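## Task

Pick up the small cardboard box on the desk and set it down on the counter that sits behind the shelving, without moving the stacked cartons; other obstacles may be shifted. If the carton stacks close off every route to the counter, set the box on the coffee table top instead. The coffee table must end standing upright, the robot must not topple or finish tilted, and the box must stay put by itself once the robot lets go.

## Robot and tools

ROBOT. A two-wheeled base carries a lifting column with a tilting head and two six-joint arms, each with a parallel gripper. Shoulder height S = 0.90 m + column_m. Folded, the robot is 0.73 m long, 0.62 m wide, S + 0.43 m tall; its front is 0.40 m ahead of the column. The base drives straight and turns in place only; it cannot strafe.

FRAMES. Base frame: origin on the floor under the column, between the wheels; x forward, y left, z up. left_hand and right_hand are reported in this frame as the point where the fingers meet (tips reach 8 mm further); the hand's z axis is the finger direction, its y axis the opening direction, given by quat_wxyz. Odometry frame = base frame at the start of the scene.

execute_actions(actions, cameras). actions is a list holding one action or none (empty = just report state and images). An action may contain:
- base: exactly one key. translate_m is a relative drive in metres, -3 to 3, positive forward. rotate_rad is a relative in-place turn in radians, -3.2 to 3.2, positive counter-clockwise seen from above. Both count from where the base last reported itself.
- joints: a dict of absolute targets by name, not offsets. column_m 0 to 0.8 m; head_tilt_rad -0.61 to 1.308 (0 level, positive down); left_/right_joint1_rad -2.879 to 2.879; joint2 0 to 3.141; joint3 0 to 3.019; joint4 -1.692 to 1.57; joint5 -1.57 to 1.57 (positive swings hand to robot's right); joint6 -2.094 to 2.094 (roll, positive clockwise seen from behind); left_/right_gripper_m 0 (closed) to 0.093 m fingertip gap. Each arm is named separately, key by key.
- speeds: optional caps for this action only: translate_m 0.05 to 0.8 m/s, rotate_rad 0.1 to 1 rad/s (maximum is the default). A base move too slow to finish within about 8.7 s is refused; split it.
Motions in one action start together. Anything omitted may still be driving toward an older target. Unknown keys or out-of-range numbers reject the whole call. cameras: list of cam_head_left, cam_head_right, cam_left_wrist, cam_right_wrist, nav_camera, or all; omitted/null means all, [] means none. Images come back in the order of the pictures line.

wait(seconds 0 to 10): nothing new is commanded; returns state and images. zoom_image(camera, region [x0,y0,x1,y1] pixels, at most 504x504, origin top-left of the 896x504 image): closer look at that camera's latest image. read_manual(section "licences"): licence text only. finished_scene(scene = current scene number): ends the scene permanently; the goal must already hold on its own.

ARM GEOMETRY. With right_joint1 at 1.57 (left_joint1 at -1.57) and joints 5, 6 at 0, the arm swings in a vertical plane straight ahead, 0.23 m to that side. Let a = j2 - 0.35, b = 1.05 + j2 - j3, c = b - j4 (c = 1.57 means fingers straight down). Hand is about 0.12 + 0.39 sin a + 0.38 cos b + 0.25 cos c m ahead and S + 0.39 cos a - 0.38 sin b - 0.25 sin c m high. Example: j2,j3,j4 = 0.93, 0.78, 0.14 gives 0.60 m ahead, 0.25 m under S. Expect the real hand up to 5 cm lower and nearer (about 12 cm with heavy loads); trust the reported hand pose. Reach is about 1 m from the shoulder. For floor-level grasps, extend the hand 0.45 to 0.5 m ahead, fingers down, at column_m 0.3, then lower the column. Below 0.4 m height the base housing blocks hands closer than 0.45 m; moving arms with column_m under 0.3 risks hitting housing or floor. Fingers point down for loads; light items (up to 0.2 kg) tolerate flatter fingers.

GRIPPING. Command an opening smaller than the object; "off_target" is then expected. A reading 0.002 m or more above target means something is held. Fingers are 7 cm long; the body is 10 cm wide; the wrist camera sticks out 11 cm on one side. Tiny target changes (under ~0.03 rad, 0.08 for joints 2 and 3) may not move anything; for gentle touches step about 0.05 rad per call from your last target.

RESULTS. joint_positions (actual), left_hand/right_hand, base_odometry (wheel-counted, so slip looks like travel), turned_by_wheels vs turned_by_imu (a mismatch over ~4% and 0.05 rad means a collision or slip), base_tilt in degrees (forward/right positive), motor_effort for the wheels only (peak in brackets), wheel_motors_off, Motor temperatures per arm joint. base_status/joint_status: done, off_target (still pushing), contact_stop (column or base hit something; target dropped), time_out, not_followed, limit_stop_at_motor_heat. on_its_own covers things not commanded; "held at" is a target. "joint command not followed" means a self-collision check blocked an arm: move the joints that triggered it at least 0.05 rad back, or move the other arm away or drive away from the obstacle. After a stop, later calls in the same reply are skipped.

COLUMN. Descending stops with contact_stop when a hand or its load touches down, and then refuses to descend until raised 0.2 m. It can overshoot up to 0.15 to 0.2 m, pressing the hand down. If an arm touched something overhead, drive out before raising.

AVOID. Arms colliding or pressing on each other (can end the run). Sustained pushing by the base (wheels cut out for 2 s; back off 0.05 m after a stall before turning). Tables between 0.30 m high and 0.26 m under S slide over the housing into the column. Blocked arms keep pushing and heat up, especially with joint 5 far over; send the reported positions back as targets to relax them (a held load sags a bit). MOTOR HOT appears near 85 °C; at 100 °C the arm goes limp and drops what it holds. Do not drop, knock over or slam objects, tip the coffee table or the robot, or disturb the carton stacks.

Each tool is called after "Emit:" as name(argument=value, ...) on one line, values as JSON.

## Session

Emit:
execute_actions(actions=[])

Scene clock: 0.00 s.
Motor temperatures (°C, as the motors report them): left_arm=[24 24 25 27 24 24] | right_arm=[26 26 27 27 24 25]
base_odometry: x=+0.000 y=+0.000 heading=+0.000 (m, m, rad; odometry frame)
turned_by_wheels: +0.000 (rad since the last result)
turned_by_imu: +0.000 (rad since the last result)
base_tilt: forward=-0.4 right=-0.2 (deg)
base_status: not commanded
joint_positions: column_m=+0.552 head_tilt_rad=+0.887 left_joint1_rad=-1.574 left_joint2_rad=+0.882 left_joint3_rad=+0.389 left_joint4_rad=-0.971 left_joint5_rad=-0.005 left_joint6_rad=-0.012 left_gripper_m=+0.095 right_joint1_rad=+1.570 right_joint2_rad=+0.854 right_joint3_rad=+0.398 right_joint4_rad=-0.931 right_joint5_rad=+0.019 right_joint6_rad=+0.057 right_gripper_m=+0.094
joint_status: not commanded
wheel_motors_off: 0
motor_effort: left_wheel=+2 right_wheel=+4 (%)
left_hand: x=+0.1333 y=+0.2247 z=+1.2583 quat_wxyz=(+0.453, +0.003, -0.891, -0.004) (m; base frame)
right_hand: x=+0.1498 y=-0.2290 z=+1.2496 quat_wxyz=(+0.418, -0.022, -0.908, +0.021) (m; base frame)
pictures: cam_head_left, cam_head_right, cam_left_wrist, cam_right_wrist, nav_camera
Images, in order (width x height): cam_head_left 896x504, cam_head_right 896x504, cam_left_wrist 896x504, cam_right_wrist 896x504, nav_camera 896x504.

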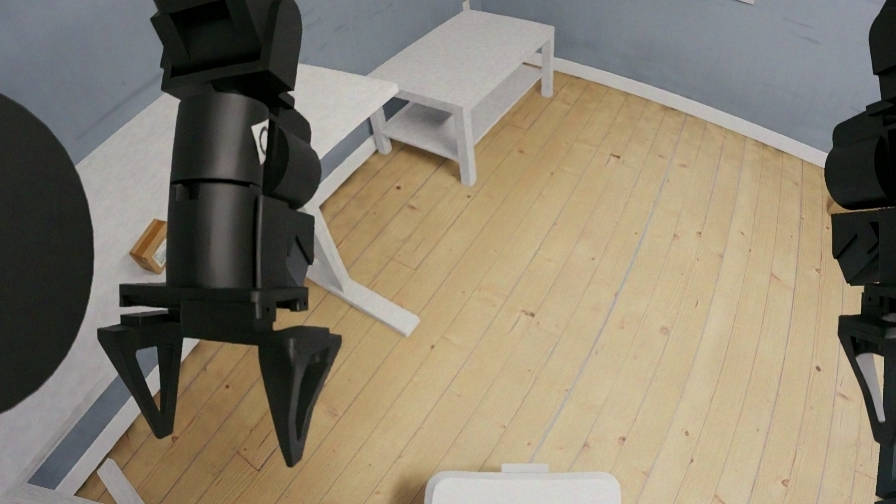

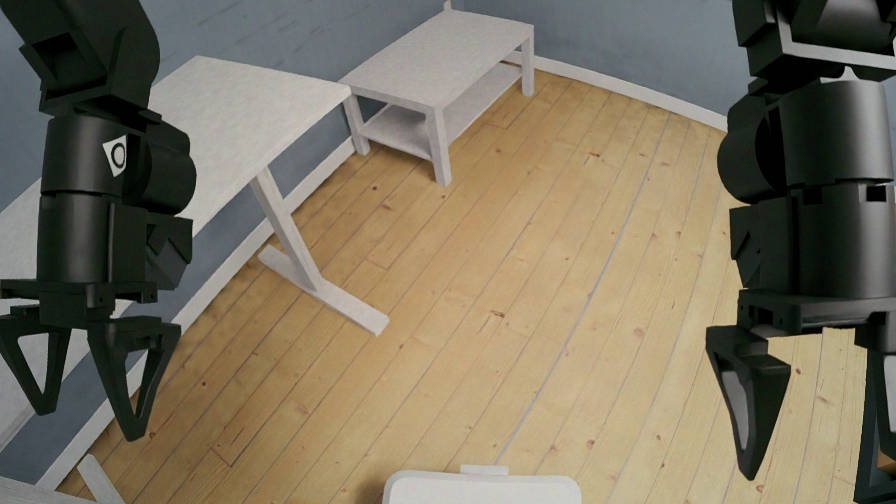

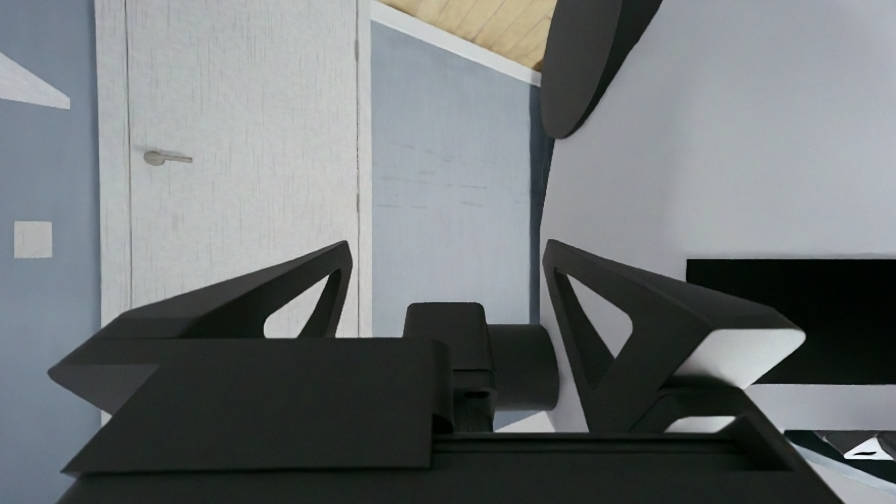

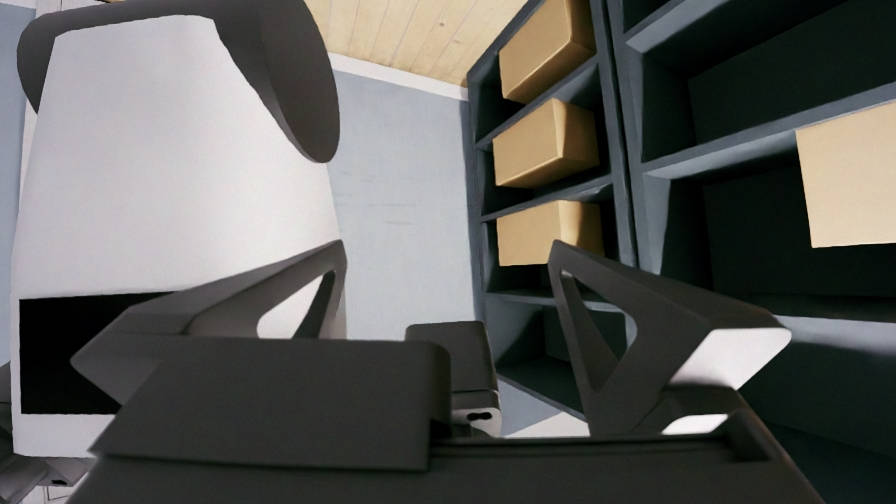

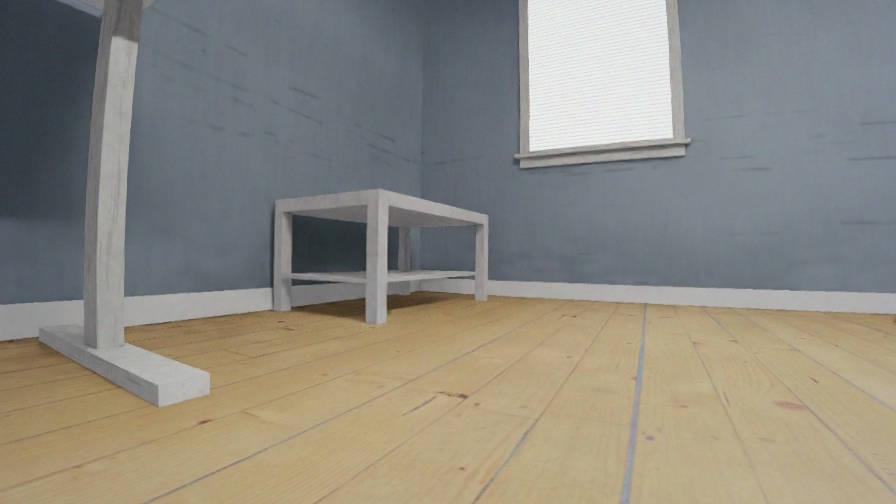

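Emit:
execute_actions(actions=[{"base":{"rotate_rad":1.07},"joints":{"column_m":0.65}}], cameras=["cam_head_left","cam_head_right","nav_camera"])

Scene clock: 5.70 s.
Motor temperatures (°C, as the motors report them): left_arm=[24 24 25 28 24 24] | right_arm=[26 26 27 27 24 25]
base_odometry: x=+0.000 y=+0.000 heading=+1.067 (m, m, rad; odometry frame)
turned_by_wheels: +1.067 (rad since the last result)
turned_by_imu: +1.066 (rad since the last result)
base_tilt: forward=-0.5 right=-0.2 (deg)
base_status: done
joint_positions: column_m=+0.650 head_tilt_rad=+0.887 left_joint1_rad=-1.574 left_joint2_rad=+0.882 left_joint3_rad=+0.389 left_joint4_rad=-0.971 left_joint5_rad=-0.005 left_joint6_rad=-0.012 left_gripper_m=+0.095 right_joint1_rad=+1.570 right_joint2_rad=+0.854 right_joint3_rad=+0.397 right_joint4_rad=-0.931 right_joint5_rad=+0.019 right_joint6_rad=+0.057 right_gripper_m=+0.094
joint_status: all done
wheel_motors_off: 0
motor_effort: left_wheel=-9(35) right_wheel=+11(66) (%)
left_hand: x=+0.1333 y=+0.2247 z=+1.3565 quat_wxyz=(+0.453, +0.003, -0.891, -0.004) (m; base frame)
right_hand: x=+0.1496 y=-0.2290 z=+1.3478 quat_wxyz=(+0.419, -0.022, -0.908, +0.021) (m; base frame)
pictures: cam_head_left, cam_head_right, nav_camera
Images, in order (width x height): cam_head_left 896x504, cam_head_right 896x504, nav_camera 896x504.

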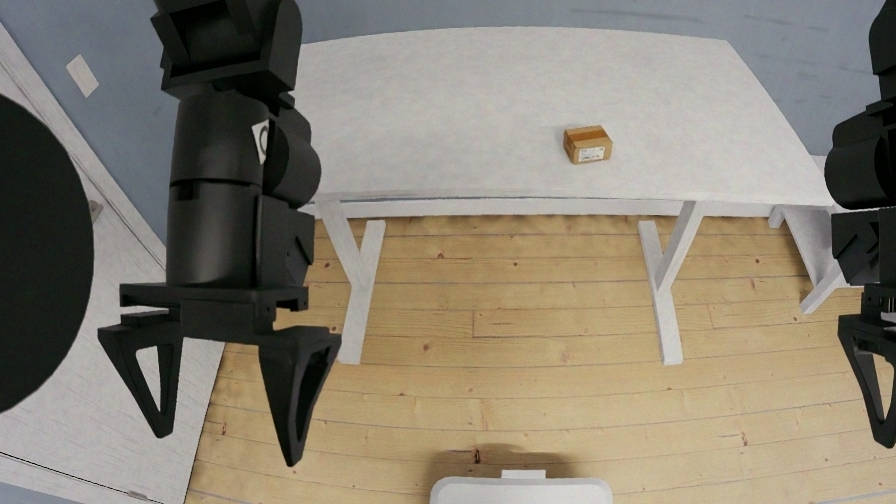

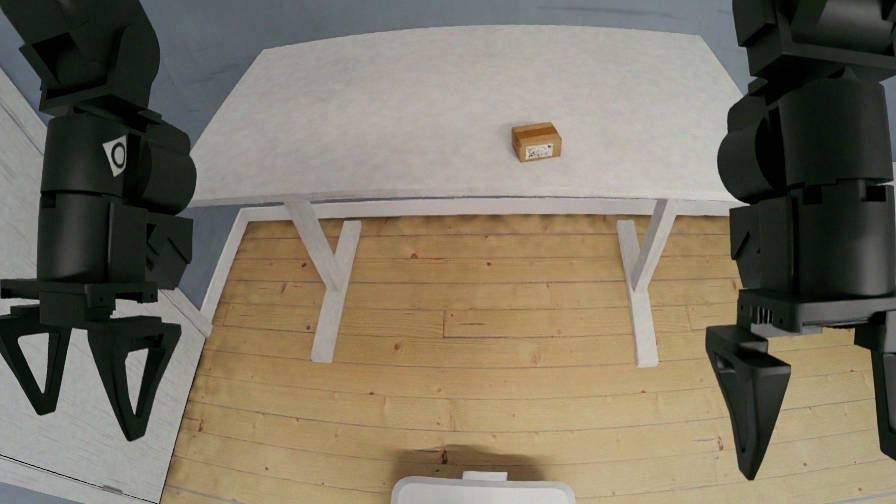

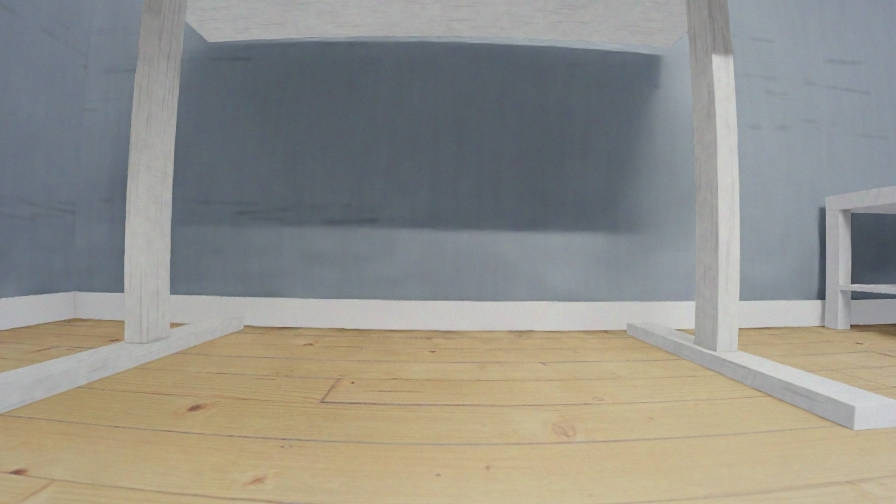

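Emit:
execute_actions(actions=[{"base":{"rotate_rad":0.09},"joints":{"right_joint2_rad":1.32,"right_joint3_rad":1.13,"right_joint4_rad":-0.3,"right_joint6_rad":0,"right_joint5_rad":0}}], cameras=[])

Emit:
execute_actions(actions=[{"base":{"translate_m":0.28}}], cameras=["cam_head_left","cam_head_right","cam_right_wrist"])

Scene clock: 13.87 s.
Motor temperatures (°C, as the motors report them): left_arm=[24 24 25 28 24 24] | right_arm=[26 26 27 27 24 25]
base_odometry: x=+0.000 y=+0.000 heading=+1.155 (m, m, rad; odometry frame)
turned_by_wheels: +0.088 (rad since the last result)
turned_by_imu: +0.086 (rad since the last result)
base_tilt: forward=-0.4 right=-0.2 (deg)
base_status: done
joint_positions: column_m=+0.650 head_tilt_rad=+0.887 left_joint1_rad=-1.574 left_joint2_rad=+0.882 left_joint3_rad=+0.389 left_joint4_rad=-0.971 left_joint5_rad=-0.005 left_joint6_rad=-0.012 left_gripper_m=+0.095 right_joint1_rad=+1.570 right_joint2_rad=+1.318 right_joint3_rad=+1.131 right_joint4_rad=-0.300 right_joint5_rad=+0.002 right_joint6_rad=+0.012 right_gripper_m=+0.094
joint_status: all done
wheel_motors_off: 0
motor_effort: left_wheel=-10(26) right_wheel=+13(40) (%)
left_hand: x=+0.1333 y=+0.2247 z=+1.3565 quat_wxyz=(+0.453, +0.003, -0.891, -0.004) (m; base frame)
right_hand: x=+0.5771 y=-0.2263 z=+1.1628 quat_wxyz=(-0.019, -0.006, -1.000, +0.001) (m; base frame)
pictures: none
No camera images: the call's "cameras" was empty. Leave "cameras" out to get every camera's image.

Scene clock: 16.03 s.
Motor temperatures (°C, as the motors report them): left_arm=[24 24 25 28 24 24] | right_arm=[26 27 27 27 24 25]
base_odometry: x=+0.113 y=+0.256 heading=+1.156 (m, m, rad; odometry frame)
turned_by_wheels: +0.001 (rad since the last result)
turned_by_imu: +0.001 (rad since the last result)
base_tilt: forward=-0.4 right=-0.2 (deg)
base_status: done
joint_positions: column_m=+0.650 head_tilt_rad=+0.887 left_joint1_rad=-1.574 left_joint2_rad=+0.882 left_joint3_rad=+0.390 left_joint4_rad=-0.971 left_joint5_rad=-0.005 left_joint6_rad=-0.012 left_gripper_m=+0.095 right_joint1_rad=+1.570 right_joint2_rad=+1.318 right_joint3_rad=+1.127 right_joint4_rad=-0.300 right_joint5_rad=+0.002 right_joint6_rad=+0.012 right_gripper_m=+0.094
joint_status: not commanded
wheel_motors_off: 0
motor_effort: left_wheel=+2(46) right_wheel=-1(69) (%)
left_hand: x=+0.1339 y=+0.2247 z=+1.3562 quat_wxyz=(+0.453, +0.003, -0.892, -0.004) (m; base frame)
right_hand: x=+0.5743 y=-0.2263 z=+1.1622 quat_wxyz=(-0.016, -0.006, -1.000, +0.001) (m; base frame)
pictures: cam_head_left, cam_head_right, cam_right_wrist
Images, in order (width x height): cam_head_left 896x504, cam_head_right 896x504, cam_right_wrist 896x504.

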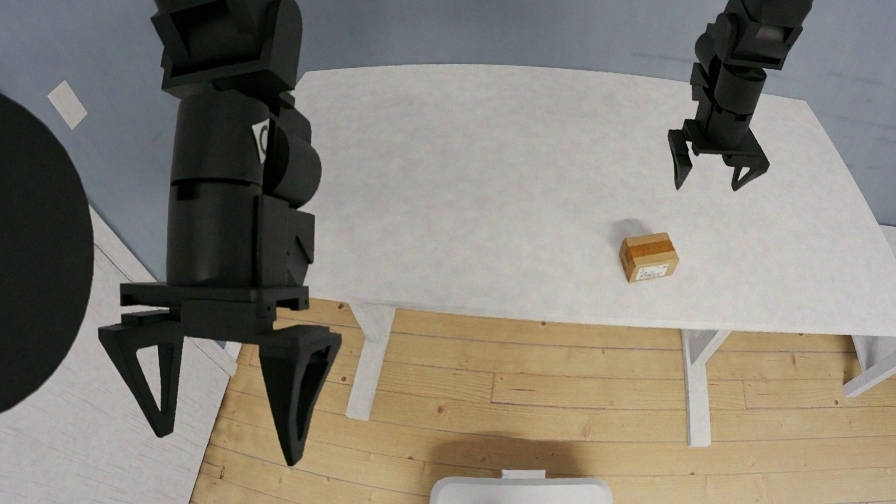

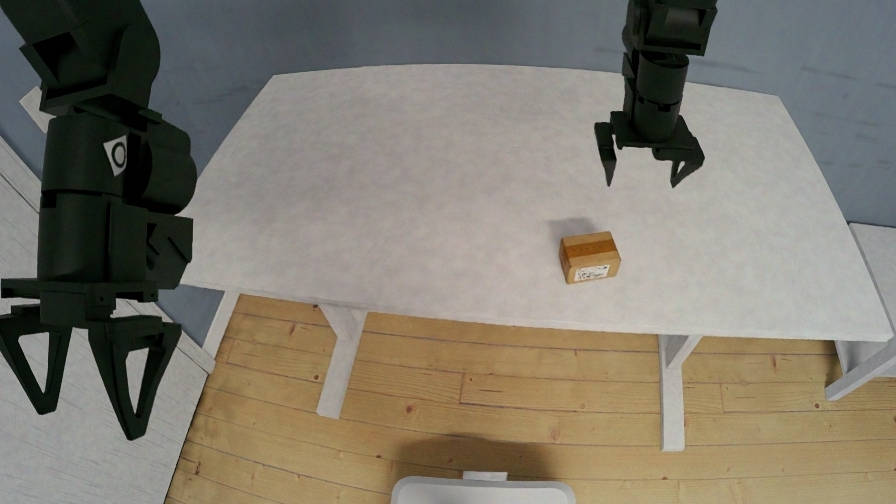

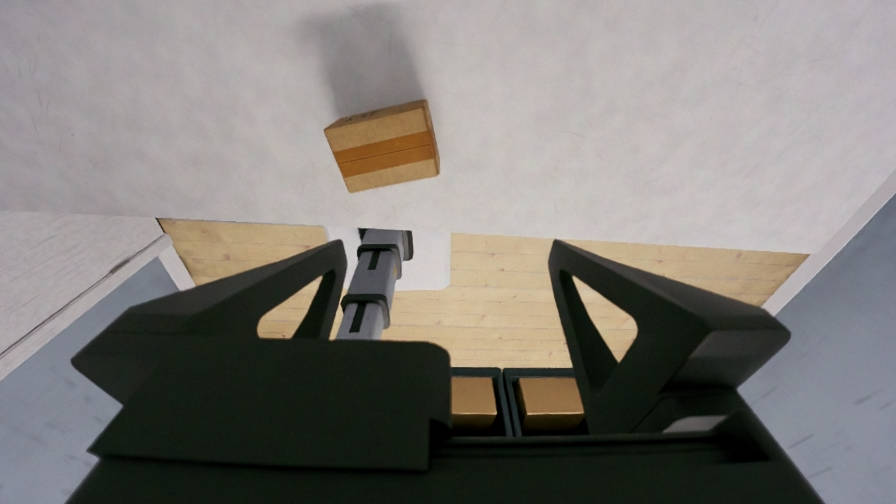

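Emit:
execute_actions(actions=[{"base":{"rotate_rad":0.1},"joints":{"right_joint6_rad":1.43,"column_m":0.56}}], cameras=["cam_head_right","cam_right_wrist"])

Scene clock: 21.10 s.
Motor temperatures (°C, as the motors report them): left_arm=[24 24 25 28 24 24] | right_arm=[26 27 27 27 24 25]
base_odometry: x=+0.113 y=+0.256 heading=+1.254 (m, m, rad; odometry frame)
turned_by_wheels: +0.097 (rad since the last result)
turned_by_imu: +0.095 (rad since the last result)
base_tilt: forward=-0.4 right=-0.2 (deg)
base_status: done
joint_positions: column_m=+0.560 head_tilt_rad=+0.887 left_joint1_rad=-1.574 left_joint2_rad=+0.882 left_joint3_rad=+0.390 left_joint4_rad=-0.971 left_joint5_rad=-0.005 left_joint6_rad=-0.012 left_gripper_m=+0.095 right_joint1_rad=+1.570 right_joint2_rad=+1.318 right_joint3_rad=+1.127 right_joint4_rad=-0.300 right_joint5_rad=+0.002 right_joint6_rad=+1.417 right_gripper_m=+0.094
joint_status: all done
wheel_motors_off: 0
motor_effort: left_wheel=-1(53) right_wheel=+6(62) (%)
left_hand: x=+0.1339 y=+0.2247 z=+1.2664 quat_wxyz=(+0.453, +0.003, -0.892, -0.004) (m; base frame)
right_hand: x=+0.5743 y=-0.2262 z=+1.0723 quat_wxyz=(-0.013, -0.651, -0.759, -0.010) (m; base frame)
pictures: cam_head_right, cam_right_wrist
Images, in order (width x height): cam_head_right 896x504, cam_right_wrist 896x504.

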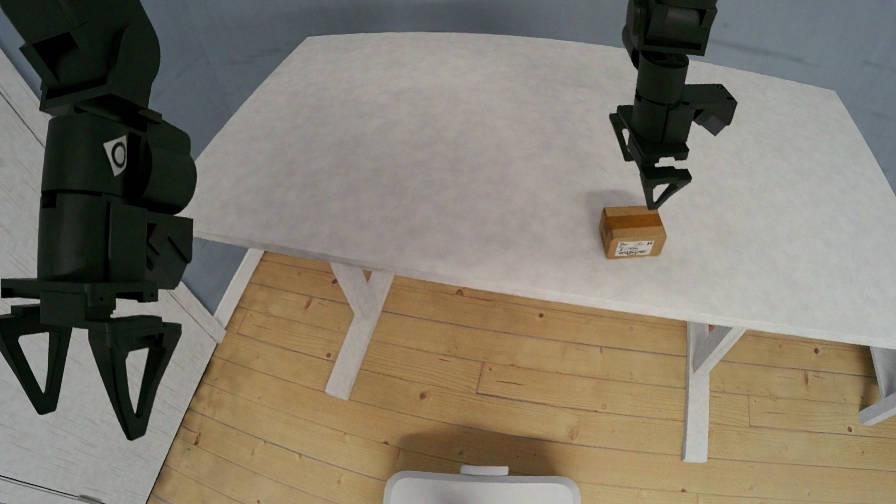

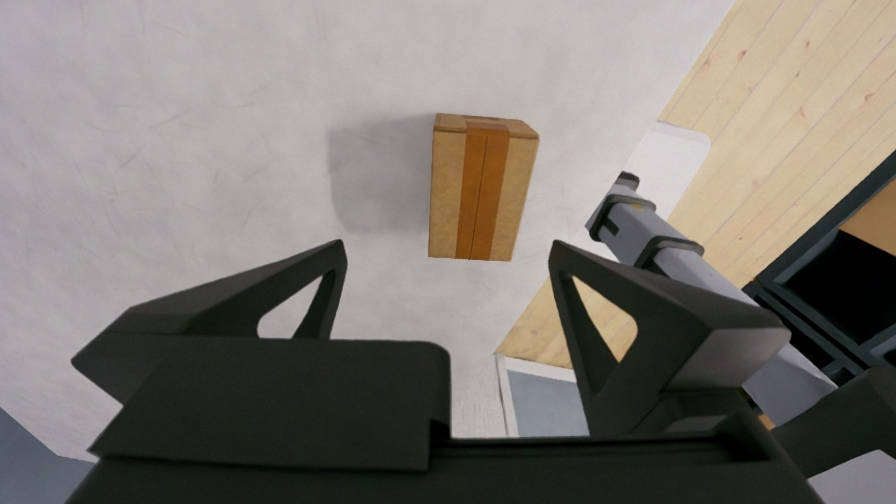

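Emit:
execute_actions(actions=[{"base":{"translate_m":-0.02},"joints":{"right_joint6_rad":1.48,"column_m":0.5}}], cameras=["cam_head_right","cam_right_wrist"])

Scene clock: 25.50 s.
Motor temperatures (°C, as the motors report them): left_arm=[24 24 25 28 24 24] | right_arm=[26 27 27 27 24 25]
base_odometry: x=+0.107 y=+0.238 heading=+1.252 (m, m, rad; odometry frame)
turned_by_wheels: -0.002 (rad since the last result)
turned_by_imu: -0.003 (rad since the last result)
base_tilt: forward=-0.4 right=-0.2 (deg)
base_status: done
joint_positions: column_m=+0.500 head_tilt_rad=+0.887 left_joint1_rad=-1.574 left_joint2_rad=+0.882 left_joint3_rad=+0.388 left_joint4_rad=-0.971 left_joint5_rad=-0.005 left_joint6_rad=-0.012 left_gripper_m=+0.095 right_joint1_rad=+1.570 right_joint2_rad=+1.318 right_joint3_rad=+1.124 right_joint4_rad=-0.300 right_joint5_rad=+0.002 right_joint6_rad=+1.467 right_gripper_m=+0.094
joint_status: all done
wheel_motors_off: 0
motor_effort: left_wheel=-3(71) right_wheel=+4(30) (%)
left_hand: x=+0.1330 y=+0.2248 z=+1.2068 quat_wxyz=(+0.453, +0.003, -0.891, -0.004) (m; base frame)
right_hand: x=+0.5729 y=-0.2262 z=+1.0120 quat_wxyz=(-0.012, -0.669, -0.743, -0.009) (m; base frame)
pictures: cam_head_right, cam_right_wrist
Images, in order (width x height): cam_head_right 896x504, cam_right_wrist 896x504.

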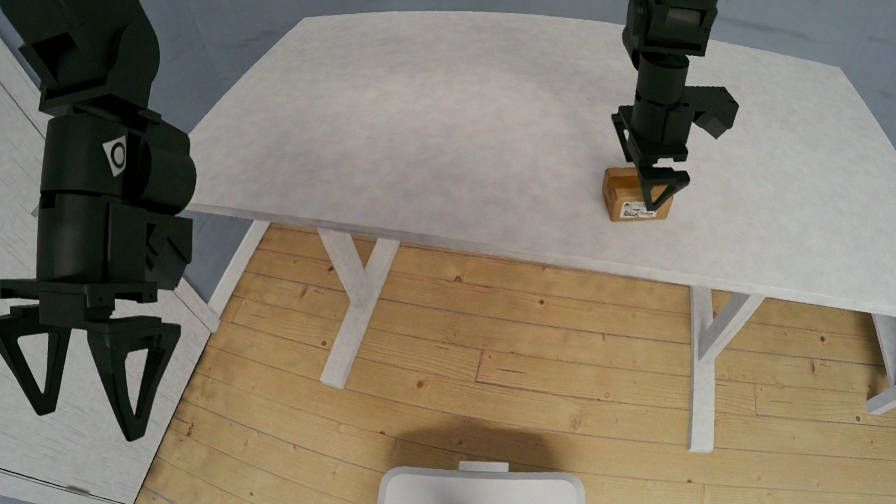

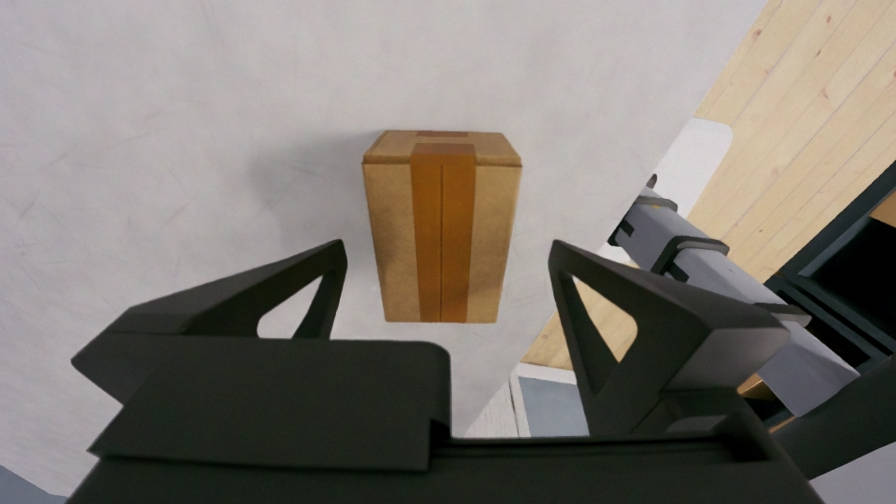

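Emit:
execute_actions(actions=[{"joints":{"column_m":0.472}}], cameras=["cam_head_right","cam_right_wrist"])

Emit:
execute_actions(actions=[{"joints":{"right_gripper_m":0.03}}], cameras=["cam_head_right","cam_right_wrist"])

Scene clock: 30.13 s.
Motor temperatures (°C, as the motors report them): left_arm=[24 24 25 28 24 24] | right_arm=[26 27 27 27 24 25]
base_odometry: x=+0.107 y=+0.238 heading=+1.252 (m, m, rad; odometry frame)
turned_by_wheels: +0.000 (rad since the last result)
turned_by_imu: -0.001 (rad since the last result)
base_tilt: forward=-0.4 right=-0.2 (deg)
base_status: not commanded
joint_positions: column_m=+0.472 head_tilt_rad=+0.887 left_joint1_rad=-1.574 left_joint2_rad=+0.882 left_joint3_rad=+0.388 left_joint4_rad=-0.971 left_joint5_rad=-0.005 left_joint6_rad=-0.012 left_gripper_m=+0.095 right_joint1_rad=+1.570 right_joint2_rad=+1.318 right_joint3_rad=+1.124 right_joint4_rad=-0.300 right_joint5_rad=+0.002 right_joint6_rad=+1.467 right_gripper_m=+0.094
joint_status: all done
wheel_motors_off: 0
motor_effort: left_wheel=-3(1) right_wheel=+5(5) (%)
left_hand: x=+0.1330 y=+0.2248 z=+1.1787 quat_wxyz=(+0.453, +0.003, -0.891, -0.004) (m; base frame)
right_hand: x=+0.5729 y=-0.2262 z=+0.9840 quat_wxyz=(-0.012, -0.669, -0.743, -0.009) (m; base frame)
pictures: cam_head_right, cam_right_wrist
Images, in order (width x height): cam_head_right 896x504, cam_right_wrist 896x504.

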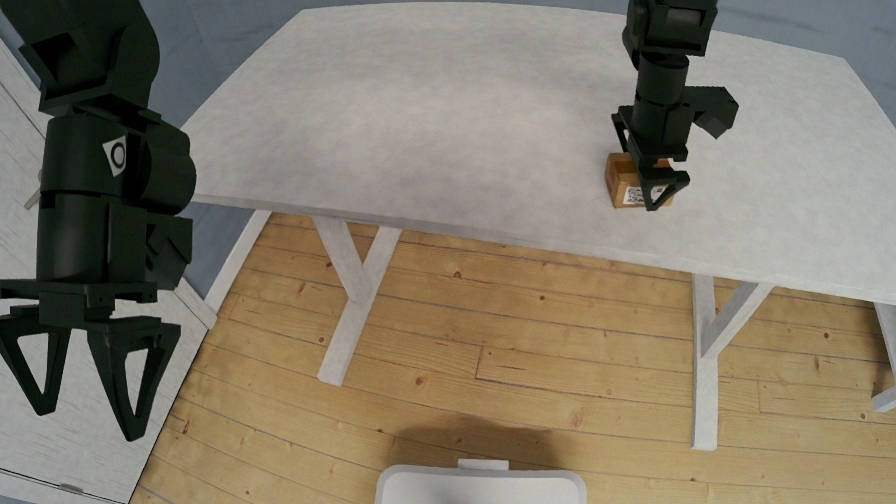

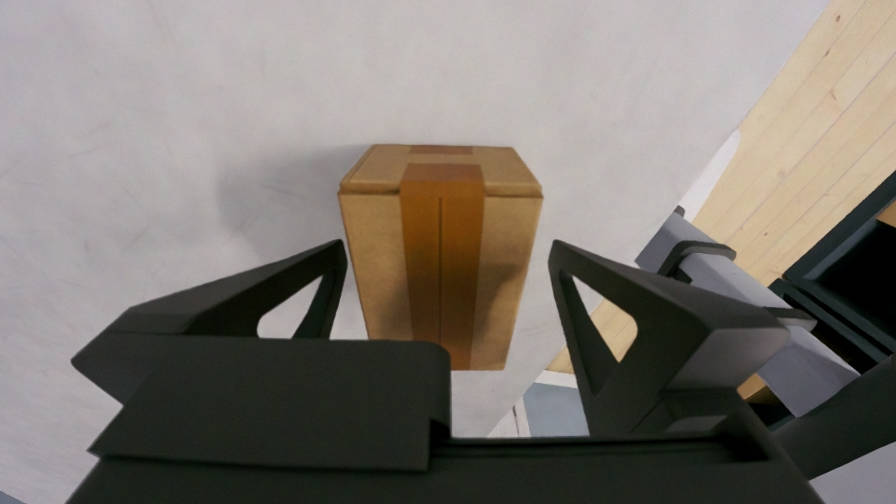

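Scene clock: 30.77 s.
Motor temperatures (°C, as the motors report them): left_arm=[24 24 25 28 24 24] | right_arm=[26 27 27 27 24 25]
base_odometry: x=+0.107 y=+0.238 heading=+1.252 (m, m, rad; odometry frame)
turned_by_wheels: +0.000 (rad since the last result)
turned_by_imu: +0.000 (rad since the last result)
base_tilt: forward=-0.4 right=-0.2 (deg)
base_status: not commanded
joint_positions: column_m=+0.472 head_tilt_rad=+0.887 left_joint1_rad=-1.574 left_joint2_rad=+0.882 left_joint3_rad=+0.388 left_joint4_rad=-0.971 left_joint5_rad=-0.005 left_joint6_rad=-0.012 left_gripper_m=+0.095 right_joint1_rad=+1.570 right_joint2_rad=+1.318 right_joint3_rad=+1.124 right_joint4_rad=-0.300 right_joint5_rad=+0.002 right_joint6_rad=+1.467 right_gripper_m=+0.059
joint_status: right_gripper_m off_target (ended at +0.059, target +0.030)
wheel_motors_off: 0
motor_effort: left_wheel=-1(2) right_wheel=+4(4) (%)
left_hand: x=+0.1330 y=+0.2248 z=+1.1787 quat_wxyz=(+0.453, +0.003, -0.891, -0.004) (m; base frame)
right_hand: x=+0.5729 y=-0.2262 z=+0.9840 quat_wxyz=(-0.012, -0.670, -0.743, -0.009) (m; base frame)
pictures: cam_head_right, cam_right_wrist
Images, in order (width x height): cam_head_right 896x504, cam_right_wrist 896x504.

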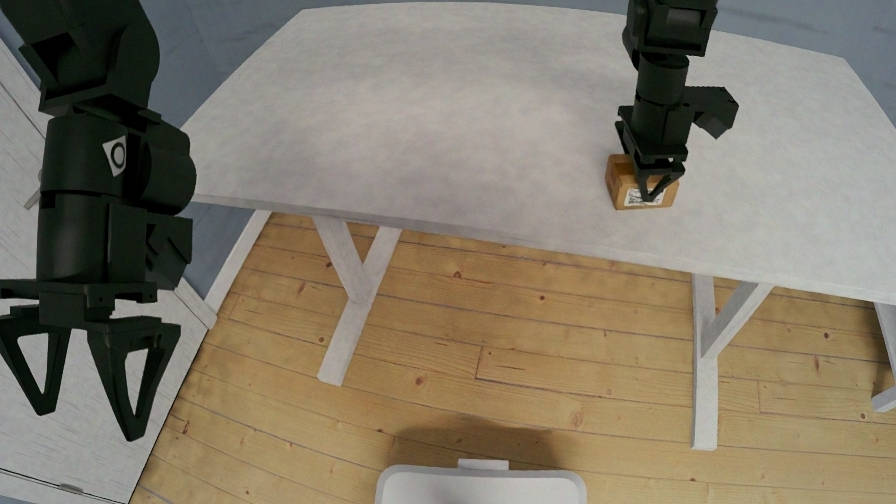

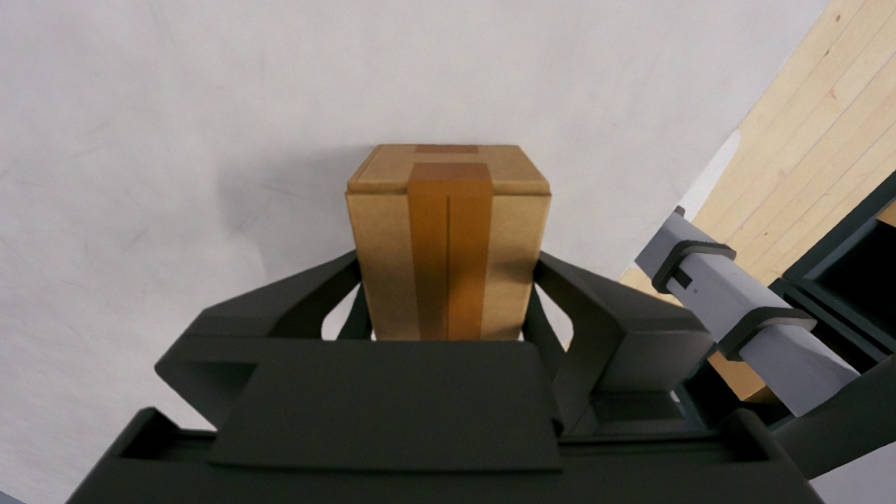

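Emit:
execute_actions(actions=[{"joints":{"column_m":0.53,"head_tilt_rad":0.45}}], cameras=[])

Emit:
execute_actions(actions=[{"base":{"rotate_rad":-2.5},"joints":{"right_joint2_rad":0.9,"right_joint3_rad":0.5,"right_joint4_rad":-0.12,"right_joint6_rad":0}}], cameras=["cam_head_right","cam_head_left","nav_camera"])

Scene clock: 35.70 s.
Motor temperatures (°C, as the motors report them): left_arm=[24 24 25 28 24 24] | right_arm=[26 28 27 27 24 25]
base_odometry: x=+0.107 y=+0.238 heading=+1.252 (m, m, rad; odometry frame)
turned_by_wheels: +0.000 (rad since the last result)
turned_by_imu: -0.001 (rad since the last result)
base_tilt: forward=-0.5 right=-0.1 (deg)
base_status: not commanded
joint_positions: column_m=+0.530 head_tilt_rad=+0.468 left_joint1_rad=-1.574 left_joint2_rad=+0.882 left_joint3_rad=+0.388 left_joint4_rad=-0.971 left_joint5_rad=-0.005 left_joint6_rad=-0.012 left_gripper_m=+0.095 right_joint1_rad=+1.570 right_joint2_rad=+1.318 right_joint3_rad=+1.124 right_joint4_rad=-0.300 right_joint5_rad=+0.002 right_joint6_rad=+1.467 right_gripper_m=+0.059
joint_status: all done
wheel_motors_off: 0
motor_effort: left_wheel=-4(3) right_wheel=+5(5) (%)
left_hand: x=+0.1330 y=+0.2248 z=+1.2366 quat_wxyz=(+0.453, +0.003, -0.891, -0.004) (m; base frame)
right_hand: x=+0.5729 y=-0.2262 z=+1.0419 quat_wxyz=(-0.012, -0.670, -0.743, -0.009) (m; base frame)
pictures: none
No camera images: the call's "cameras" was empty. Leave "cameras" out to get every camera's image.

Scene clock: 39.97 s.
Motor temperatures (°C, as the motors report them): left_arm=[24 24 25 28 24 24] | right_arm=[26 27 27 27 24 25]
base_odometry: x=+0.107 y=+0.238 heading=-1.246 (m, m, rad; odometry frame)
turned_by_wheels: -2.498 (rad since the last result)
turned_by_imu: -2.503 (rad since the last result)
base_tilt: forward=-0.4 right=-0.2 (deg)
base_status: done
joint_positions: column_m=+0.530 head_tilt_rad=+0.468 left_joint1_rad=-1.574 left_joint2_rad=+0.882 left_joint3_rad=+0.388 left_joint4_rad=-0.971 left_joint5_rad=-0.005 left_joint6_rad=-0.012 left_gripper_m=+0.095 right_joint1_rad=+1.570 right_joint2_rad=+0.897 right_joint3_rad=+0.500 right_joint4_rad=-0.121 right_joint5_rad=+0.001 right_joint6_rad=+0.013 right_gripper_m=+0.059
joint_status: all done
wheel_motors_off: 0
motor_effort: left_wheel=+8(50) right_wheel=-11(64) (%)
left_hand: x=+0.1330 y=+0.2248 z=+1.2366 quat_wxyz=(+0.453, +0.003, -0.891, -0.004) (m; base frame)
right_hand: x=+0.3748 y=-0.2260 z=+1.1351 quat_wxyz=(-0.003, -0.007, -1.000, +0.001) (m; base frame)
pictures: cam_head_left, cam_head_right, nav_camera
Images, in order (width x height): cam_head_left 896x504, cam_head_right 896x504, nav_camera 896x504.

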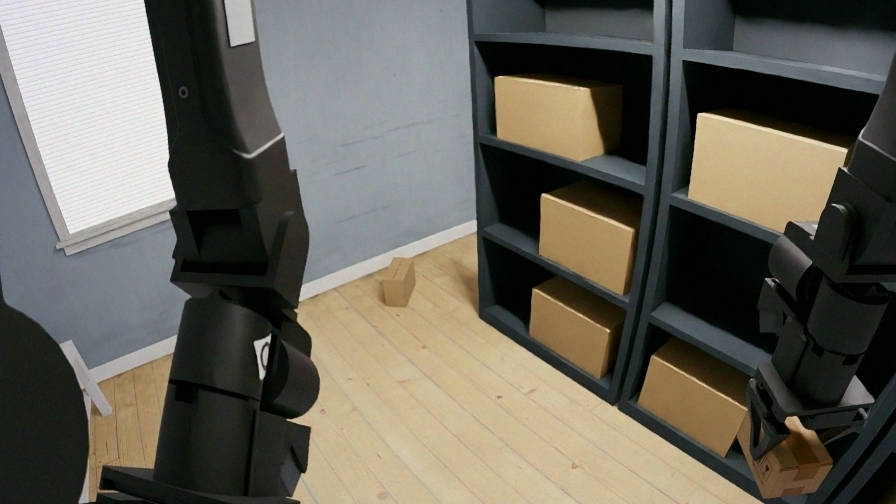

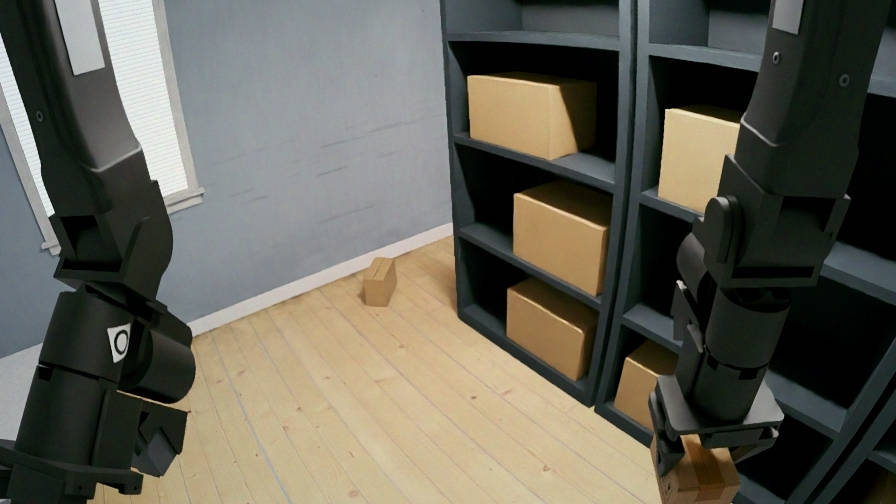

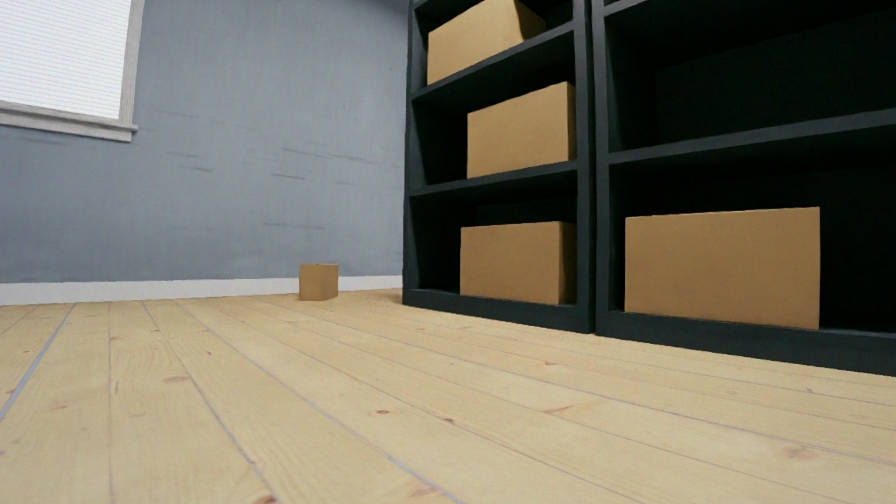

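Emit:
execute_actions(actions=[{"base":{"rotate_rad":0.55},"joints":{"head_tilt_rad":0.8}}], cameras=[])

Emit:
execute_actions(actions=[{"base":{"translate_m":1.45}}], cameras=["cam_head_left","nav_camera"])

Emit:
execute_actions(actions=[{"base":{"rotate_rad":-1.0}}], cameras=["cam_head_right","cam_head_left","nav_camera"])

Scene clock: 48.23 s.
Motor temperatures (°C, as the motors report them): left_arm=[24 24 25 28 24 24] | right_arm=[26 27 27 27 24 25]
base_odometry: x=+0.106 y=+0.238 heading=-0.699 (m, m, rad; odometry frame)
turned_by_wheels: +0.547 (rad since the last result)
turned_by_imu: +0.548 (rad since the last result)
base_tilt: forward=-0.5 right=-0.2 (deg)
base_status: done
joint_positions: column_m=+0.530 head_tilt_rad=+0.802 left_joint1_rad=-1.574 left_joint2_rad=+0.882 left_joint3_rad=+0.388 left_joint4_rad=-0.971 left_joint5_rad=-0.005 left_joint6_rad=-0.012 left_gripper_m=+0.095 right_joint1_rad=+1.570 right_joint2_rad=+0.897 right_joint3_rad=+0.500 right_joint4_rad=-0.121 right_joint5_rad=+0.001 right_joint6_rad=+0.013 right_gripper_m=+0.059
joint_status: all done
wheel_motors_off: 0
motor_effort: left_wheel=-4(25) right_wheel=+8(37) (%)
left_hand: x=+0.1330 y=+0.2248 z=+1.2366 quat_wxyz=(+0.453, +0.003, -0.891, -0.004) (m; base frame)
right_hand: x=+0.3748 y=-0.2260 z=+1.1351 quat_wxyz=(-0.003, -0.007, -1.000, +0.001) (m; base frame)
pictures: none
No camera images: the call's "cameras" was empty. Leave "cameras" out to get every camera's image.

Scene clock: 52.20 s.
Motor temperatures (°C, as the motors report them): left_arm=[24 24 25 28 24 24] | right_arm=[26 27 27 27 24 25]
base_odometry: x=+1.216 y=-0.695 heading=-0.701 (m, m, rad; odometry frame)
turned_by_wheels: -0.002 (rad since the last result)
turned_by_imu: -0.002 (rad since the last result)
base_tilt: forward=-0.4 right=-0.2 (deg)
base_status: done
joint_positions: column_m=+0.530 head_tilt_rad=+0.803 left_joint1_rad=-1.574 left_joint2_rad=+0.882 left_joint3_rad=+0.388 left_joint4_rad=-0.971 left_joint5_rad=-0.005 left_joint6_rad=-0.012 left_gripper_m=+0.095 right_joint1_rad=+1.570 right_joint2_rad=+0.897 right_joint3_rad=+0.499 right_joint4_rad=-0.121 right_joint5_rad=+0.001 right_joint6_rad=+0.013 right_gripper_m=+0.059
joint_status: not commanded
wheel_motors_off: 0
motor_effort: left_wheel=+0(41) right_wheel=+2(80) (%)
left_hand: x=+0.1332 y=+0.2248 z=+1.2366 quat_wxyz=(+0.453, +0.003, -0.891, -0.004) (m; base frame)
right_hand: x=+0.3741 y=-0.2260 z=+1.1351 quat_wxyz=(-0.002, -0.007, -1.000, +0.001) (m; base frame)
pictures: cam_head_left, nav_camera
Images, in order (width x height): cam_head_left 896x504, nav_camera 896x504.

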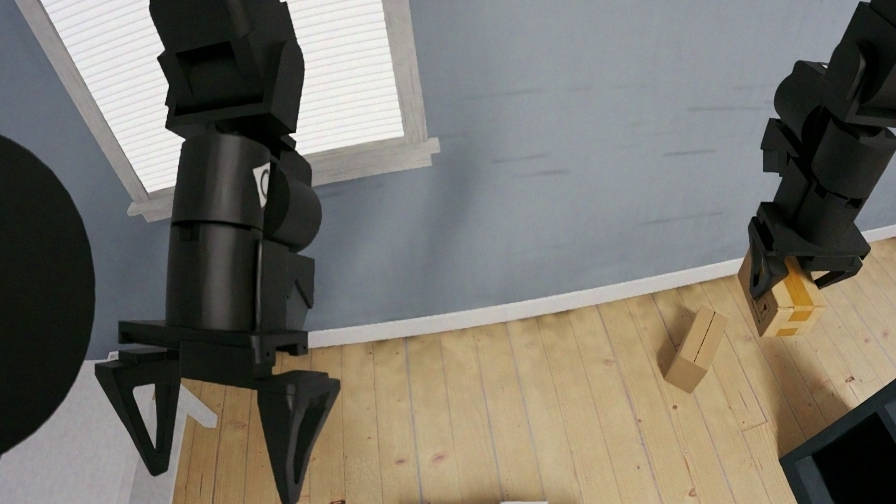

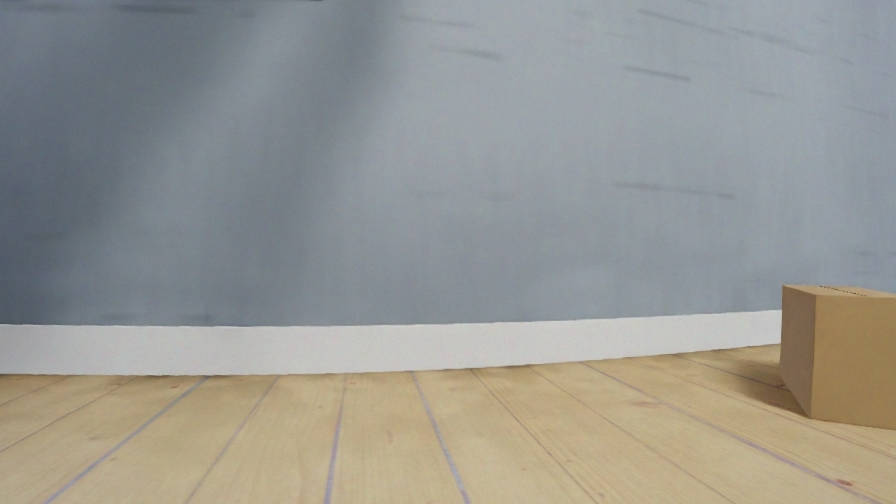

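Scene clock: 54.97 s.
Motor temperatures (°C, as the motors report them): left_arm=[24 24 25 28 24 24] | right_arm=[26 27 27 27 24 25]
base_odometry: x=+1.216 y=-0.695 heading=-1.698 (m, m, rad; odometry frame)
turned_by_wheels: -0.998 (rad since the last result)
turned_by_imu: -1.000 (rad since the last result)
base_tilt: forward=-0.5 right=-0.2 (deg)
base_status: done
joint_positions: column_m=+0.530 head_tilt_rad=+0.803 left_joint1_rad=-1.574 left_joint2_rad=+0.882 left_joint3_rad=+0.388 left_joint4_rad=-0.971 left_joint5_rad=-0.005 left_joint6_rad=-0.012 left_gripper_m=+0.095 right_joint1_rad=+1.570 right_joint2_rad=+0.897 right_joint3_rad=+0.499 right_joint4_rad=-0.121 right_joint5_rad=+0.001 right_joint6_rad=+0.013 right_gripper_m=+0.059
joint_status: not commanded
wheel_motors_off: 0
motor_effort: left_wheel=+10(34) right_wheel=-11(69) (%)
left_hand: x=+0.1332 y=+0.2248 z=+1.2366 quat_wxyz=(+0.453, +0.003, -0.891, -0.004) (m; base frame)
right_hand: x=+0.3741 y=-0.2260 z=+1.1351 quat_wxyz=(-0.002, -0.007, -1.000, +0.001) (m; base frame)
pictures: cam_head_left, cam_head_right, nav_camera
Images, in order (width x height): cam_head_left 896x504, cam_head_right 896x504, nav_camera 896x504.

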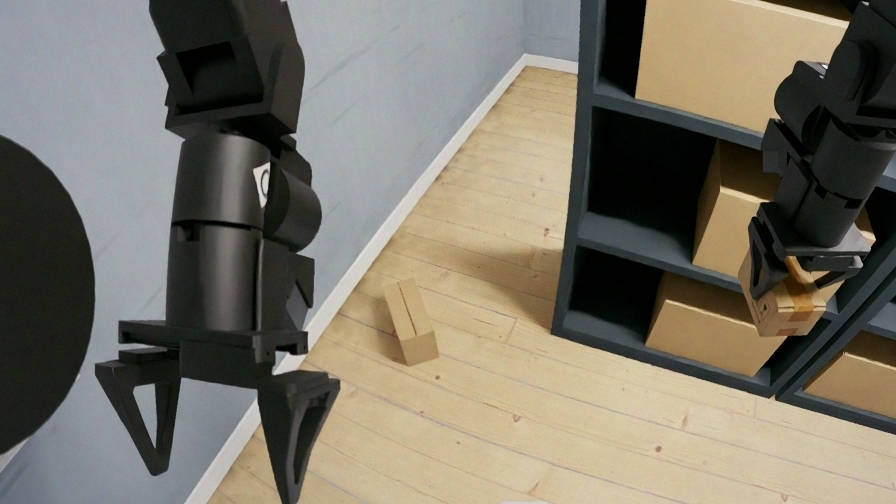

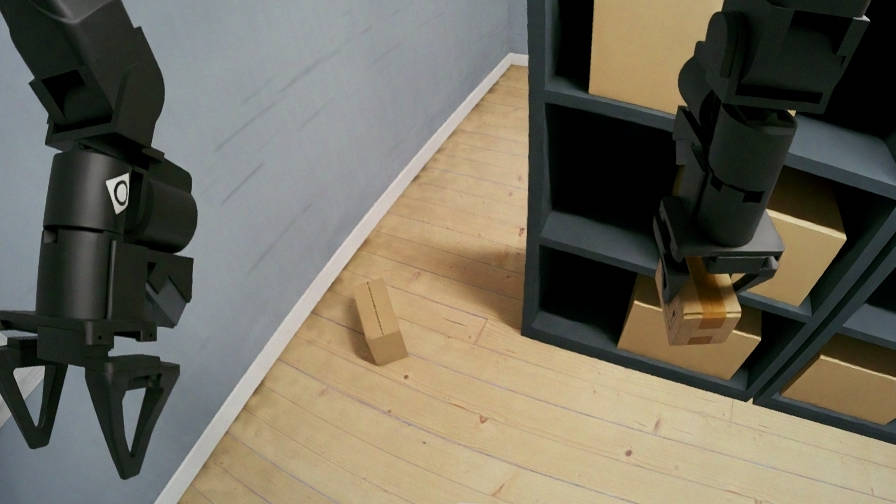

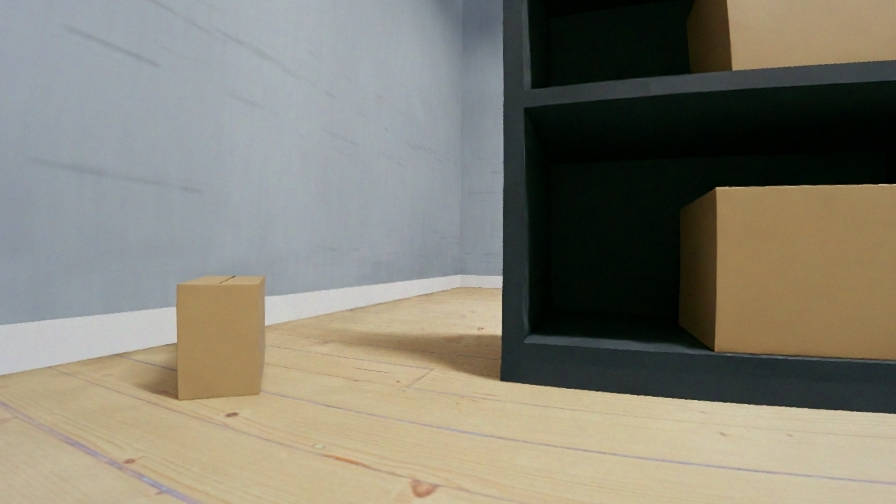

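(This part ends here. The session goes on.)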